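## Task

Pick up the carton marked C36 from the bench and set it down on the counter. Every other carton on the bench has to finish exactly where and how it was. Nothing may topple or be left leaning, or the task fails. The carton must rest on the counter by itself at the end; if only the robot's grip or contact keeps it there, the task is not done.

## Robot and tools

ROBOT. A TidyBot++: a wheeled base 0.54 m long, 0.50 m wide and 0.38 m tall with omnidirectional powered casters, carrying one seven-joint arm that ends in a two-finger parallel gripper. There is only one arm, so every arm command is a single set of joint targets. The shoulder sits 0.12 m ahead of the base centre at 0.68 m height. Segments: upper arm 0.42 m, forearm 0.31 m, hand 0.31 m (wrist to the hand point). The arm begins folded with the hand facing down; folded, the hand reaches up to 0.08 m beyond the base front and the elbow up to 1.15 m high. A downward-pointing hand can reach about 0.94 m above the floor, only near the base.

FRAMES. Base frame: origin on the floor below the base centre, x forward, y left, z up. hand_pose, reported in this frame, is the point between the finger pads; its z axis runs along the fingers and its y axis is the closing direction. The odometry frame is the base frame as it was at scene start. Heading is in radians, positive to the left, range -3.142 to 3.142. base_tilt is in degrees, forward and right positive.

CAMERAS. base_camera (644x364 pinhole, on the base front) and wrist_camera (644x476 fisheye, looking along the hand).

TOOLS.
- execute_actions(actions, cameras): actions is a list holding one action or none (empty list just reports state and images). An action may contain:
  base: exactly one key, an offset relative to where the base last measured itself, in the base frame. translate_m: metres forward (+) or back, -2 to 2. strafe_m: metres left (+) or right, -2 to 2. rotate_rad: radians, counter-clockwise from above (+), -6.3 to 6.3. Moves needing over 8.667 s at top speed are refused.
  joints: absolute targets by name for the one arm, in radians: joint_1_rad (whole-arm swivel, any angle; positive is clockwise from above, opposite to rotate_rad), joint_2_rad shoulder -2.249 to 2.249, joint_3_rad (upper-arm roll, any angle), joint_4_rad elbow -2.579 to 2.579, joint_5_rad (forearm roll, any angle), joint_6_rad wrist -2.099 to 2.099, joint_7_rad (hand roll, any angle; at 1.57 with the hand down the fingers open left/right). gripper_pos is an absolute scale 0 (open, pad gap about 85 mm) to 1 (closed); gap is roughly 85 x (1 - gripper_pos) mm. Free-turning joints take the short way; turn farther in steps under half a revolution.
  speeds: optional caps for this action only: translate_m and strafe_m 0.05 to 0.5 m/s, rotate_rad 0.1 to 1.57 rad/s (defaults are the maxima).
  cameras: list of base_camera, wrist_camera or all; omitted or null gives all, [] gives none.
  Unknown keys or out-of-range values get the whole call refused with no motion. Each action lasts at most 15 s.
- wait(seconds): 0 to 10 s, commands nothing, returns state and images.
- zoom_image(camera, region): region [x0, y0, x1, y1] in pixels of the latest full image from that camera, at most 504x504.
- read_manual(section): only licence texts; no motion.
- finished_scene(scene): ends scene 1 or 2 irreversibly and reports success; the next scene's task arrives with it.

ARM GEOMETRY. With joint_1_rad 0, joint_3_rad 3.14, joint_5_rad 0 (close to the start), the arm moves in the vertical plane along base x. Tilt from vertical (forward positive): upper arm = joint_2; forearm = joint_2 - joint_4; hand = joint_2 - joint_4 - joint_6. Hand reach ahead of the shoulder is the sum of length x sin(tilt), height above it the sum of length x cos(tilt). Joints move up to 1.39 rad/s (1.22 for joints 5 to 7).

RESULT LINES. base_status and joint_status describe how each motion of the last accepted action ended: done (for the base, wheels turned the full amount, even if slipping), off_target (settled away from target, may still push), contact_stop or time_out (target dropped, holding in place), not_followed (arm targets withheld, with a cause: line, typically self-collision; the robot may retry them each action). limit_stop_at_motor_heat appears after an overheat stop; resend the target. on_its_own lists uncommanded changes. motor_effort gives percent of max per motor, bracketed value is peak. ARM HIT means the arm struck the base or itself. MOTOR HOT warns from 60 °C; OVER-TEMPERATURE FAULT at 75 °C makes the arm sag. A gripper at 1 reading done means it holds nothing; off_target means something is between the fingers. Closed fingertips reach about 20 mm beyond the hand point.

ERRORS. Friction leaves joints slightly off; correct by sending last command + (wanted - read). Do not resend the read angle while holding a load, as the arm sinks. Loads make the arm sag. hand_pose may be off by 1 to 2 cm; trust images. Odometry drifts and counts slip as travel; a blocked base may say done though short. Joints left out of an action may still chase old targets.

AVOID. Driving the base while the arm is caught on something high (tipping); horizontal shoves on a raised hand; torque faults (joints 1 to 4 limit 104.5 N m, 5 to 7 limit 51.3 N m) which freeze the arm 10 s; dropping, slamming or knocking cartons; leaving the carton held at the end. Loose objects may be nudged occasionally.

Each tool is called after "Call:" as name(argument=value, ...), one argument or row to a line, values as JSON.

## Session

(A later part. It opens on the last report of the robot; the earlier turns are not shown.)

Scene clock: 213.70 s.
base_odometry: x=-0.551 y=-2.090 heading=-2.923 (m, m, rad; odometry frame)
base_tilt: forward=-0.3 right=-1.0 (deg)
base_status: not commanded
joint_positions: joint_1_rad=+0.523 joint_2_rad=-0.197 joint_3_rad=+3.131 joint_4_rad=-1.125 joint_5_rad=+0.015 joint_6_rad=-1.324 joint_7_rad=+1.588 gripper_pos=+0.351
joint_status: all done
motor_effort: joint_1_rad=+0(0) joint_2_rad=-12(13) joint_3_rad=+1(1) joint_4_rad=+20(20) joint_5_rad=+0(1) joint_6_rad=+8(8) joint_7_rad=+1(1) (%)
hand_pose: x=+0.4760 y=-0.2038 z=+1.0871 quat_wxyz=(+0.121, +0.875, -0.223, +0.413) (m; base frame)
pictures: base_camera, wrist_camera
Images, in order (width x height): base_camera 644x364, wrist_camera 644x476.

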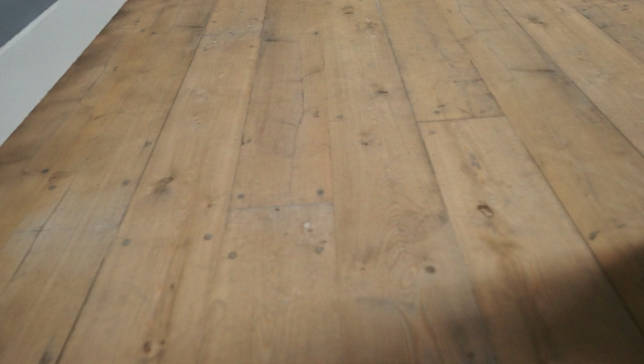

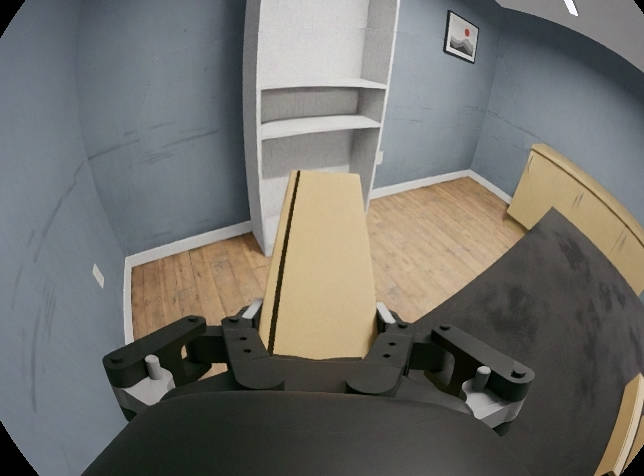

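Call:
execute_actions(
  actions=[
    {"base":{"translate_m":0.95},"joints":{"joint_1_rad":1.2}},
  ],
  cameras=["wrist_camera"],
)

Call:
execute_actions(
  actions=[
    {"base":{"rotate_rad":-1.57},"joints":{"joint_1_rad":0.0}},
  ],
)

Scene clock: 224.60 s.
base_odometry: x=-1.479 y=-2.295 heading=-2.924 (m, m, rad; odometry frame)
base_tilt: forward=-0.3 right=-1.0 (deg)
base_status: done
joint_positions: joint_1_rad=+1.177 joint_2_rad=-0.198 joint_3_rad=+3.131 joint_4_rad=-1.126 joint_5_rad=+0.015 joint_6_rad=-1.325 joint_7_rad=+1.588 gripper_pos=+0.351
joint_status: all done
motor_effort: joint_1_rad=+0(1) joint_2_rad=-12(14) joint_3_rad=+0(2) joint_4_rad=+20(20) joint_5_rad=+0(1) joint_6_rad=+8(8) joint_7_rad=+1(1) (%)
hand_pose: x=+0.2783 y=-0.3784 z=+1.0865 quat_wxyz=(+0.247, +0.757, -0.492, +0.352) (m; base frame)
pictures: wrist_camera
Images, in order (width x height): wrist_camera 644x476.

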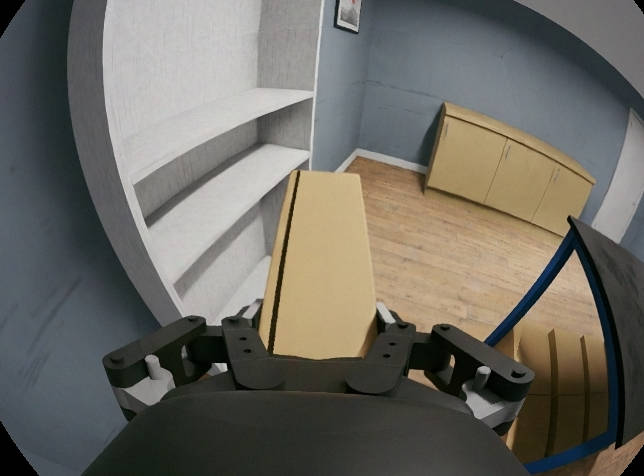

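Scene clock: 227.10 s.
base_odometry: x=-1.479 y=-2.295 heading=+1.790 (m, m, rad; odometry frame)
base_tilt: forward=-0.3 right=-1.0 (deg)
base_status: done
joint_positions: joint_1_rad=+0.023 joint_2_rad=-0.198 joint_3_rad=+3.131 joint_4_rad=-1.126 joint_5_rad=+0.015 joint_6_rad=-1.325 joint_7_rad=+1.588 gripper_pos=+0.351
joint_status: all done
motor_effort: joint_1_rad=-1(1) joint_2_rad=-12(14) joint_3_rad=+0(2) joint_4_rad=+20(20) joint_5_rad=+0(1) joint_6_rad=+8(8) joint_7_rad=+1(1) (%)
hand_pose: x=+0.5295 y=-0.0075 z=+1.0863 quat_wxyz=(+0.015, +0.903, +0.001, +0.430) (m; base frame)
pictures: base_camera, wrist_camera
Images, in order (width x height): base_camera 644x364, wrist_camera 644x476.

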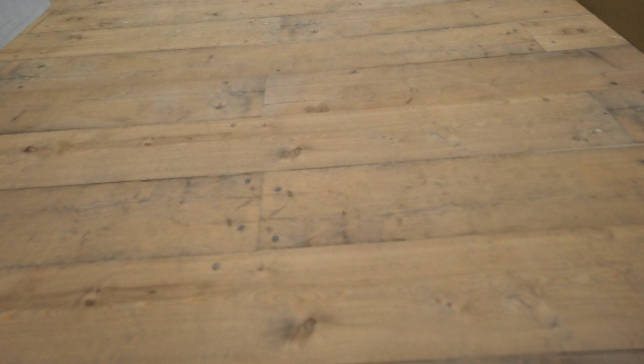

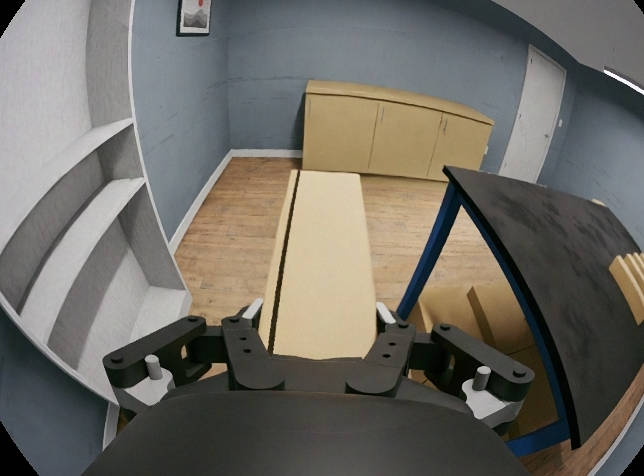

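Call:
execute_actions(
  actions=[
    {"base":{"translate_m":1.5}},
  ],
)

Scene clock: 238.90 s.
base_odometry: x=-1.803 y=-0.831 heading=+1.789 (m, m, rad; odometry frame)
base_tilt: forward=-0.3 right=-1.1 (deg)
base_status: done
joint_positions: joint_1_rad=+0.023 joint_2_rad=-0.197 joint_3_rad=+3.131 joint_4_rad=-1.130 joint_5_rad=+0.015 joint_6_rad=-1.327 joint_7_rad=+1.588 gripper_pos=+0.351
joint_status: not commanded
motor_effort: joint_1_rad=+0(0) joint_2_rad=-13(16) joint_3_rad=+0(1) joint_4_rad=+21(21) joint_5_rad=+0(0) joint_6_rad=+8(8) joint_7_rad=+0(1) (%)
hand_pose: x=+0.5292 y=-0.0075 z=+1.0841 quat_wxyz=(+0.014, +0.904, +0.001, +0.427) (m; base frame)
pictures: base_camera, wrist_camera
Images, in order (width x height): base_camera 644x364, wrist_camera 644x476.

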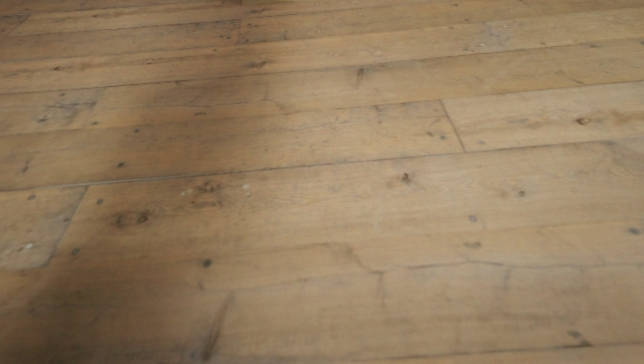

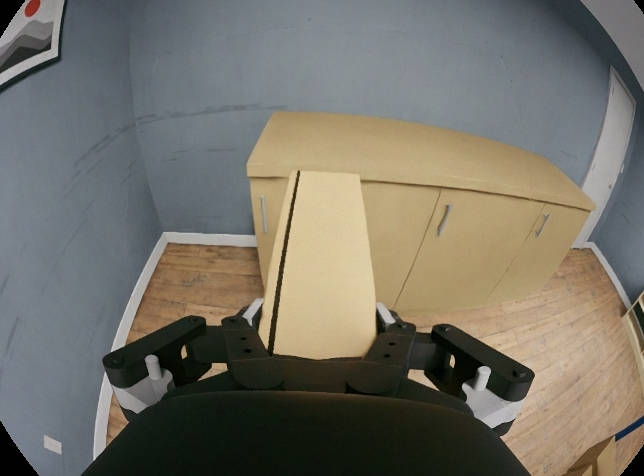

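Call:
execute_actions(
  actions=[
    {"base":{"strafe_m":-0.3}},
  ],
  cameras=[],
)

Call:
execute_actions(
  actions=[
    {"base":{"translate_m":0.5}},
  ],
)

Scene clock: 248.50 s.
base_odometry: x=-1.513 y=-0.766 heading=+1.790 (m, m, rad; odometry frame)
base_tilt: forward=-0.3 right=-1.0 (deg)
base_status: strafe_m time_out (by the wheels' count: -0.298 of -0.300)
joint_positions: joint_1_rad=+0.020 joint_2_rad=-0.197 joint_3_rad=+3.132 joint_4_rad=-1.131 joint_5_rad=+0.013 joint_6_rad=-1.327 joint_7_rad=+1.588 gripper_pos=+0.351
joint_status: not commanded
motor_effort: joint_1_rad=+0(5) joint_2_rad=-11(15) joint_3_rad=+0(5) joint_4_rad=+20(22) joint_5_rad=+0(3) joint_6_rad=+8(8) joint_7_rad=+0(0) (%)
hand_pose: x=+0.5292 y=-0.0063 z=+1.0832 quat_wxyz=(+0.013, +0.905, +0.002, +0.426) (m; base frame)
pictures: none
No camera images: the call's "cameras" was empty. Leave "cameras" out to get every camera's image.

not run: a stop came earlier in this reply.

Call:
execute_actions(
  actions=[
    {"base":{"translate_m":0.5}},
  ],
)

Scene clock: 254.03 s.
base_odometry: x=-1.621 y=-0.278 heading=+1.789 (m, m, rad; odometry frame)
base_tilt: forward=-0.4 right=-1.0 (deg)
base_status: done
joint_positions: joint_1_rad=+0.020 joint_2_rad=-0.192 joint_3_rad=+3.132 joint_4_rad=-1.132 joint_5_rad=+0.013 joint_6_rad=-1.329 joint_7_rad=+1.588 gripper_pos=+0.351
joint_status: not commanded
motor_effort: joint_1_rad=+0(1) joint_2_rad=-14(18) joint_3_rad=+1(1) joint_4_rad=+20(22) joint_5_rad=+0(0) joint_6_rad=+8(8) joint_7_rad=+0(0) (%)
hand_pose: x=+0.5310 y=-0.0063 z=+1.0801 quat_wxyz=(+0.013, +0.906, +0.002, +0.422) (m; base frame)
pictures: base_camera, wrist_camera
Images, in order (width x height): base_camera 644x364, wrist_camera 644x476.

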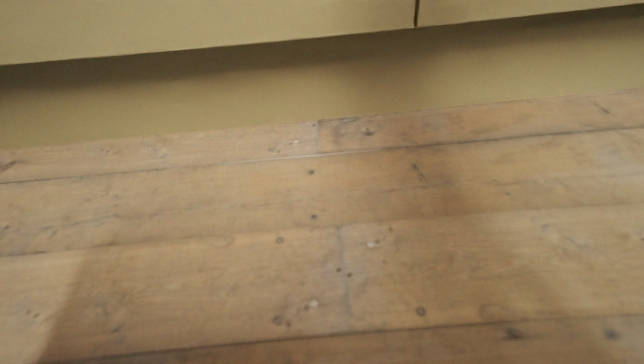

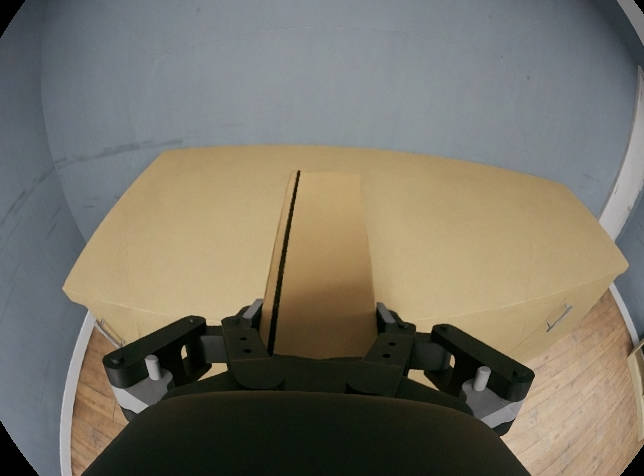

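Call:
execute_actions(
  actions=[
    {"base":{"translate_m":0.22},"joints":{"joint_2_rad":0.2,"joint_4_rad":-0.85,"joint_6_rad":-1.28}},
  ],
)

Call:
execute_actions(
  actions=[
    {"joints":{"joint_2_rad":0.131,"joint_4_rad":-1.235,"joint_6_rad":-0.93}},
  ],
)

Scene clock: 265.03 s.
base_odometry: x=-1.669 y=-0.063 heading=+1.789 (m, m, rad; odometry frame)
base_tilt: forward=-0.3 right=-1.1 (deg)
base_status: done
joint_positions: joint_1_rad=+0.020 joint_2_rad=+0.214 joint_3_rad=+3.132 joint_4_rad=-0.878 joint_5_rad=+0.013 joint_6_rad=-1.310 joint_7_rad=+1.588 gripper_pos=+0.351
joint_status: all done
motor_effort: joint_1_rad=+0(1) joint_2_rad=-29(36) joint_3_rad=+0(1) joint_4_rad=+21(24) joint_5_rad=+0(0) joint_6_rad=+7(8) joint_7_rad=+1(1) (%)
hand_pose: x=+0.6972 y=-0.0095 z=+1.0080 quat_wxyz=(+0.011, +0.932, +0.002, +0.362) (m; base frame)
pictures: base_camera, wrist_camera
Images, in order (width x height): base_camera 644x364, wrist_camera 644x476.

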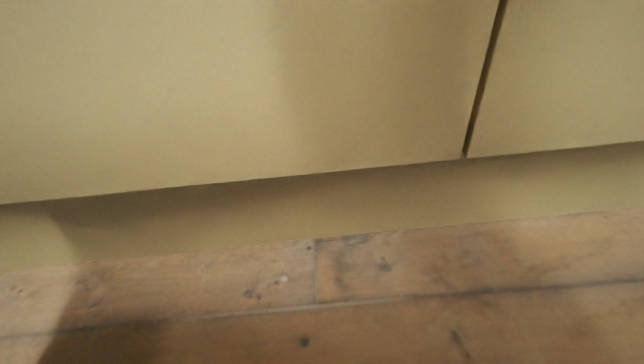

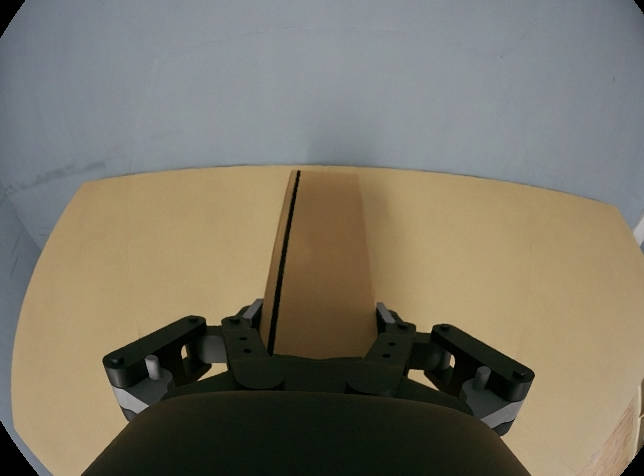

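Scene clock: 266.57 s.
base_odometry: x=-1.669 y=-0.063 heading=+1.789 (m, m, rad; odometry frame)
base_tilt: forward=-0.3 right=-1.0 (deg)
base_status: not commanded
joint_positions: joint_1_rad=+0.020 joint_2_rad=+0.160 joint_3_rad=+3.132 joint_4_rad=-1.210 joint_5_rad=+0.013 joint_6_rad=-0.960 joint_7_rad=+1.588 gripper_pos=+0.351
joint_status: all done
motor_effort: joint_1_rad=+0(0) joint_2_rad=-29(30) joint_3_rad=+0(0) joint_4_rad=+23(23) joint_5_rad=+0(0) joint_6_rad=+7(7) joint_7_rad=+0(1) (%)
hand_pose: x=+0.7198 y=-0.0088 z=+0.9455 quat_wxyz=(+0.011, +0.919, +0.004, +0.395) (m; base frame)
pictures: base_camera, wrist_camera
Images, in order (width x height): base_camera 644x364, wrist_camera 644x476.

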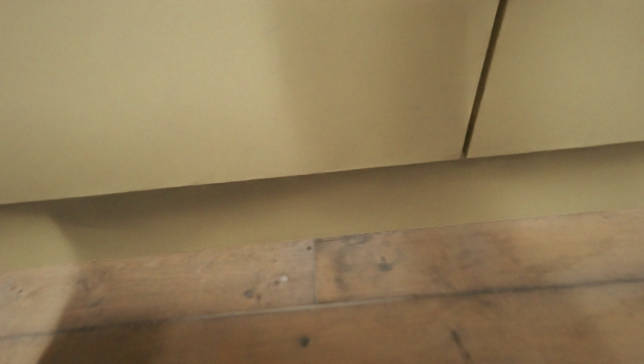

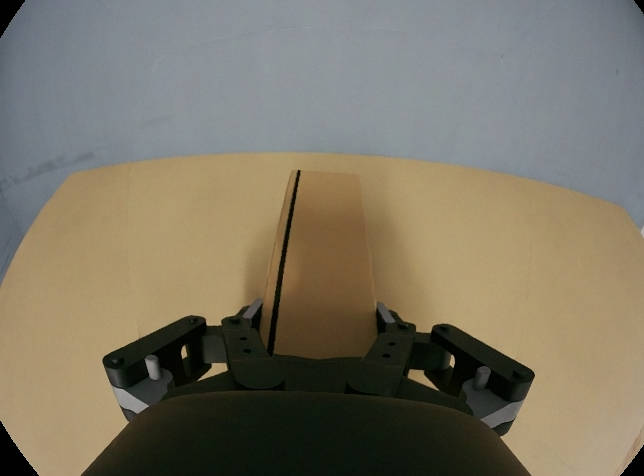

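Call:
execute_actions(
  actions=[
    {"joints":{"joint_2_rad":0.165,"joint_6_rad":-0.9}},
  ],
  cameras=["wrist_camera"],
)

Scene clock: 273.87 s.
base_odometry: x=-1.669 y=-0.063 heading=+1.789 (m, m, rad; odometry frame)
base_tilt: forward=-0.4 right=-1.1 (deg)
base_status: not commanded
joint_positions: joint_1_rad=+0.020 joint_2_rad=+0.162 joint_3_rad=+3.132 joint_4_rad=-1.210 joint_5_rad=+0.013 joint_6_rad=-0.930 joint_7_rad=+1.588 gripper_pos=+0.351
joint_status: all done
motor_effort: joint_1_rad=+0(1) joint_2_rad=-30(31) joint_3_rad=+0(0) joint_4_rad=+23(23) joint_5_rad=+0(0) joint_6_rad=+7(7) joint_7_rad=+1(0) (%)
hand_pose: x=+0.7264 y=-0.0089 z=+0.9510 quat_wxyz=(+0.011, +0.913, +0.004, +0.407) (m; base frame)
pictures: wrist_camera
Images, in order (width x height): wrist_camera 644x476.

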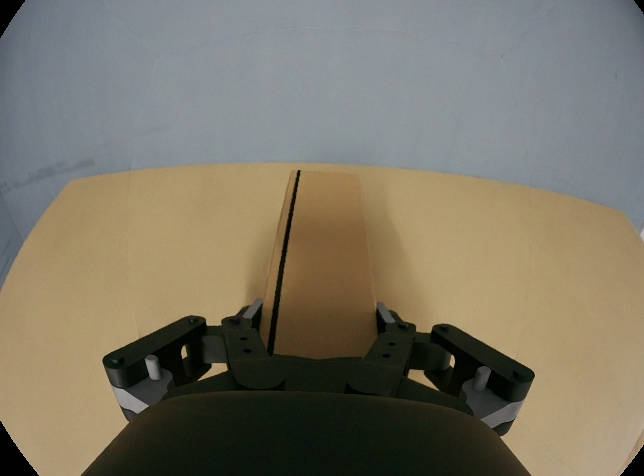

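Call:
execute_actions(
  actions=[
    {"joints":{"joint_2_rad":0.21}},
  ],
  cameras=["wrist_camera"],
)

Scene clock: 277.53 s.
base_odometry: x=-1.669 y=-0.063 heading=+1.789 (m, m, rad; odometry frame)
base_tilt: forward=-0.4 right=-1.0 (deg)
base_status: not commanded
joint_positions: joint_1_rad=+0.020 joint_2_rad=+0.176 joint_3_rad=+3.132 joint_4_rad=-1.210 joint_5_rad=+0.013 joint_6_rad=-0.924 joint_7_rad=+1.588 gripper_pos=+0.351
joint_status: all done
motor_effort: joint_1_rad=+0(1) joint_2_rad=-25(29) joint_3_rad=+0(0) joint_4_rad=+20(23) joint_5_rad=+0(0) joint_6_rad=+7(7) joint_7_rad=+1(1) (%)
hand_pose: x=+0.7315 y=-0.0089 z=+0.9437 quat_wxyz=(+0.011, +0.915, +0.004, +0.403) (m; base frame)
pictures: wrist_camera
Images, in order (width x height): wrist_camera 644x476.

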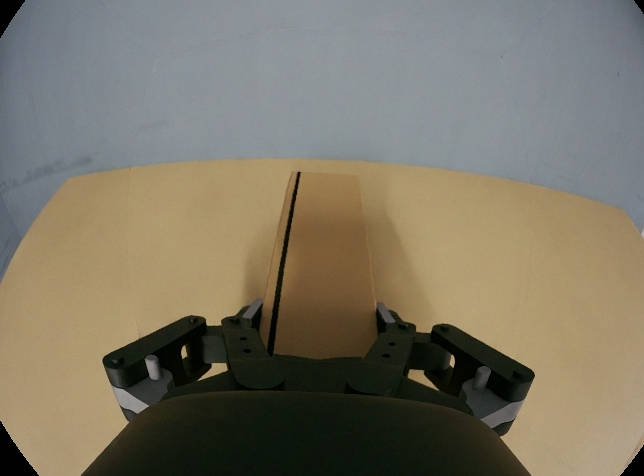

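Call:
execute_actions(
  actions=[
    {"joints":{"gripper_pos":0.0,"joint_2_rad":0.18}},
  ],
  cameras=["wrist_camera"],
)

Call:
execute_actions(
  actions=[
    {"joints":{"joint_2_rad":0.0,"joint_6_rad":-1.1}},
  ],
)

Scene clock: 283.10 s.
base_odometry: x=-1.669 y=-0.063 heading=+1.789 (m, m, rad; odometry frame)
base_tilt: forward=-0.3 right=-1.1 (deg)
base_status: not commanded
joint_positions: joint_1_rad=+0.020 joint_2_rad=+0.174 joint_3_rad=+3.132 joint_4_rad=-1.212 joint_5_rad=+0.013 joint_6_rad=-0.924 joint_7_rad=+1.588 gripper_pos=+0.000
joint_status: all done
motor_effort: joint_1_rad=+0(0) joint_2_rad=-29(31) joint_3_rad=+0(0) joint_4_rad=+23(24) joint_5_rad=+0(1) joint_6_rad=+7(7) joint_7_rad=+1(0) (%)
hand_pose: x=+0.7309 y=-0.0089 z=+0.9442 quat_wxyz=(+0.011, +0.915, +0.004, +0.404) (m; base frame)
pictures: wrist_camera
Images, in order (width x height): wrist_camera 644x476.

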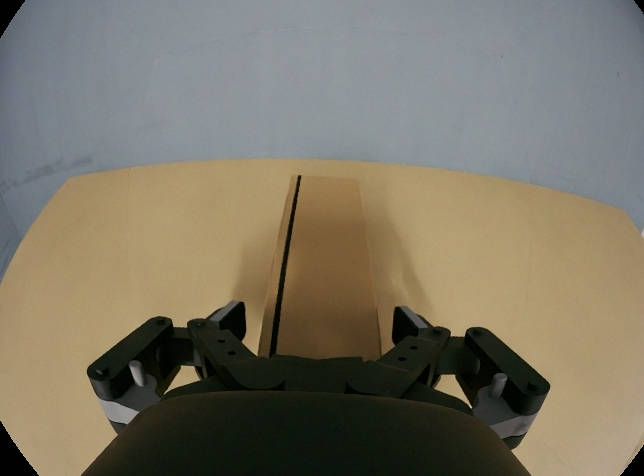

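Scene clock: 284.30 s.
base_odometry: x=-1.669 y=-0.063 heading=+1.789 (m, m, rad; odometry frame)
base_tilt: forward=-0.3 right=-1.1 (deg)
base_status: not commanded
joint_positions: joint_1_rad=+0.020 joint_2_rad=+0.001 joint_3_rad=+3.132 joint_4_rad=-1.213 joint_5_rad=+0.013 joint_6_rad=-1.072 joint_7_rad=+1.588 gripper_pos=+0.000
joint_status: all done
motor_effort: joint_1_rad=+0(0) joint_2_rad=-22(32) joint_3_rad=+0(0) joint_4_rad=+22(23) joint_5_rad=+0(0) joint_6_rad=+7(7) joint_7_rad=+0(0) (%)
hand_pose: x=+0.6488 y=-0.0079 z=+1.0080 quat_wxyz=(+0.012, +0.910, +0.003, +0.414) (m; base frame)
pictures: base_camera, wrist_camera
Images, in order (width x height): base_camera 644x364, wrist_camera 644x476.

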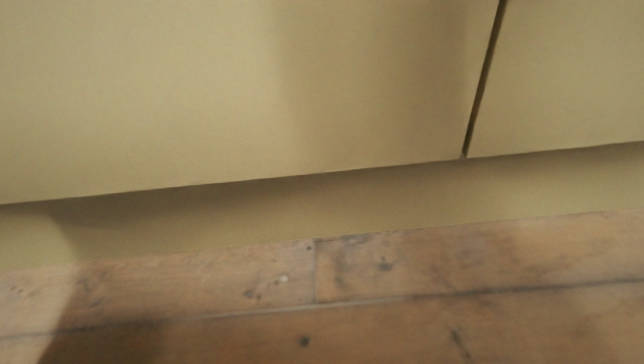

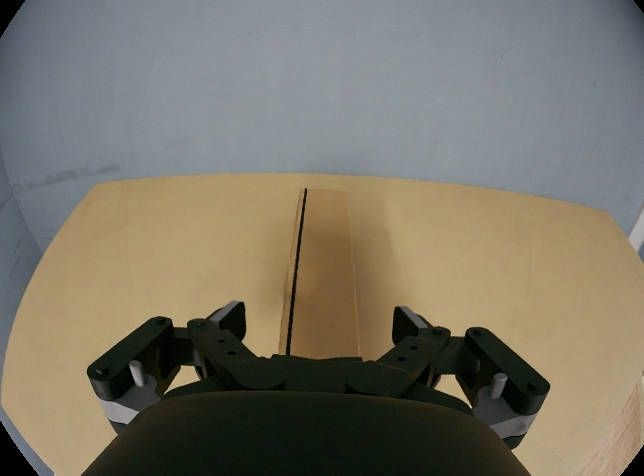

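Placed. Retract a bit more for safety and finish.

Call:
execute_actions(
  actions=[
    {"base":{"translate_m":-0.3},"joints":{"joint_2_rad":-0.2,"joint_6_rad":-1.3}},
  ],
  cameras=["wrist_camera"],
)

Call:
finished_scene(
  scene=1,
)

Scene clock: 291.17 s.
base_odometry: x=-1.604 y=-0.356 heading=+1.788 (m, m, rad; odometry frame)
base_tilt: forward=-0.4 right=-1.0 (deg)
base_status: done
joint_positions: joint_1_rad=+0.020 joint_2_rad=-0.204 joint_3_rad=+3.132 joint_4_rad=-1.216 joint_5_rad=+0.013 joint_6_rad=-1.274 joint_7_rad=+1.588 gripper_pos=+0.000
joint_status: all done
motor_effort: joint_1_rad=+0(2) joint_2_rad=-11(27) joint_3_rad=+0(3) joint_4_rad=+20(23) joint_5_rad=+0(1) joint_6_rad=+7(8) joint_7_rad=+0(0) (%)
hand_pose: x=+0.5351 y=-0.0062 z=+1.0562 quat_wxyz=(+0.013, +0.910, +0.003, +0.415) (m; base frame)
pictures: wrist_camera
Images, in order (width x height): wrist_camera 644x476.

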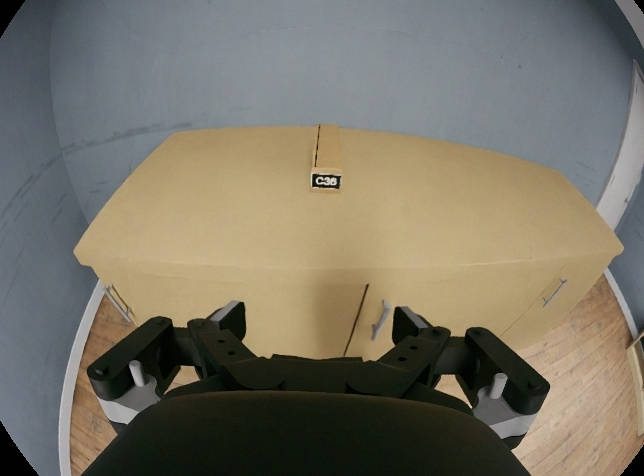

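The scene is finished: the task was done.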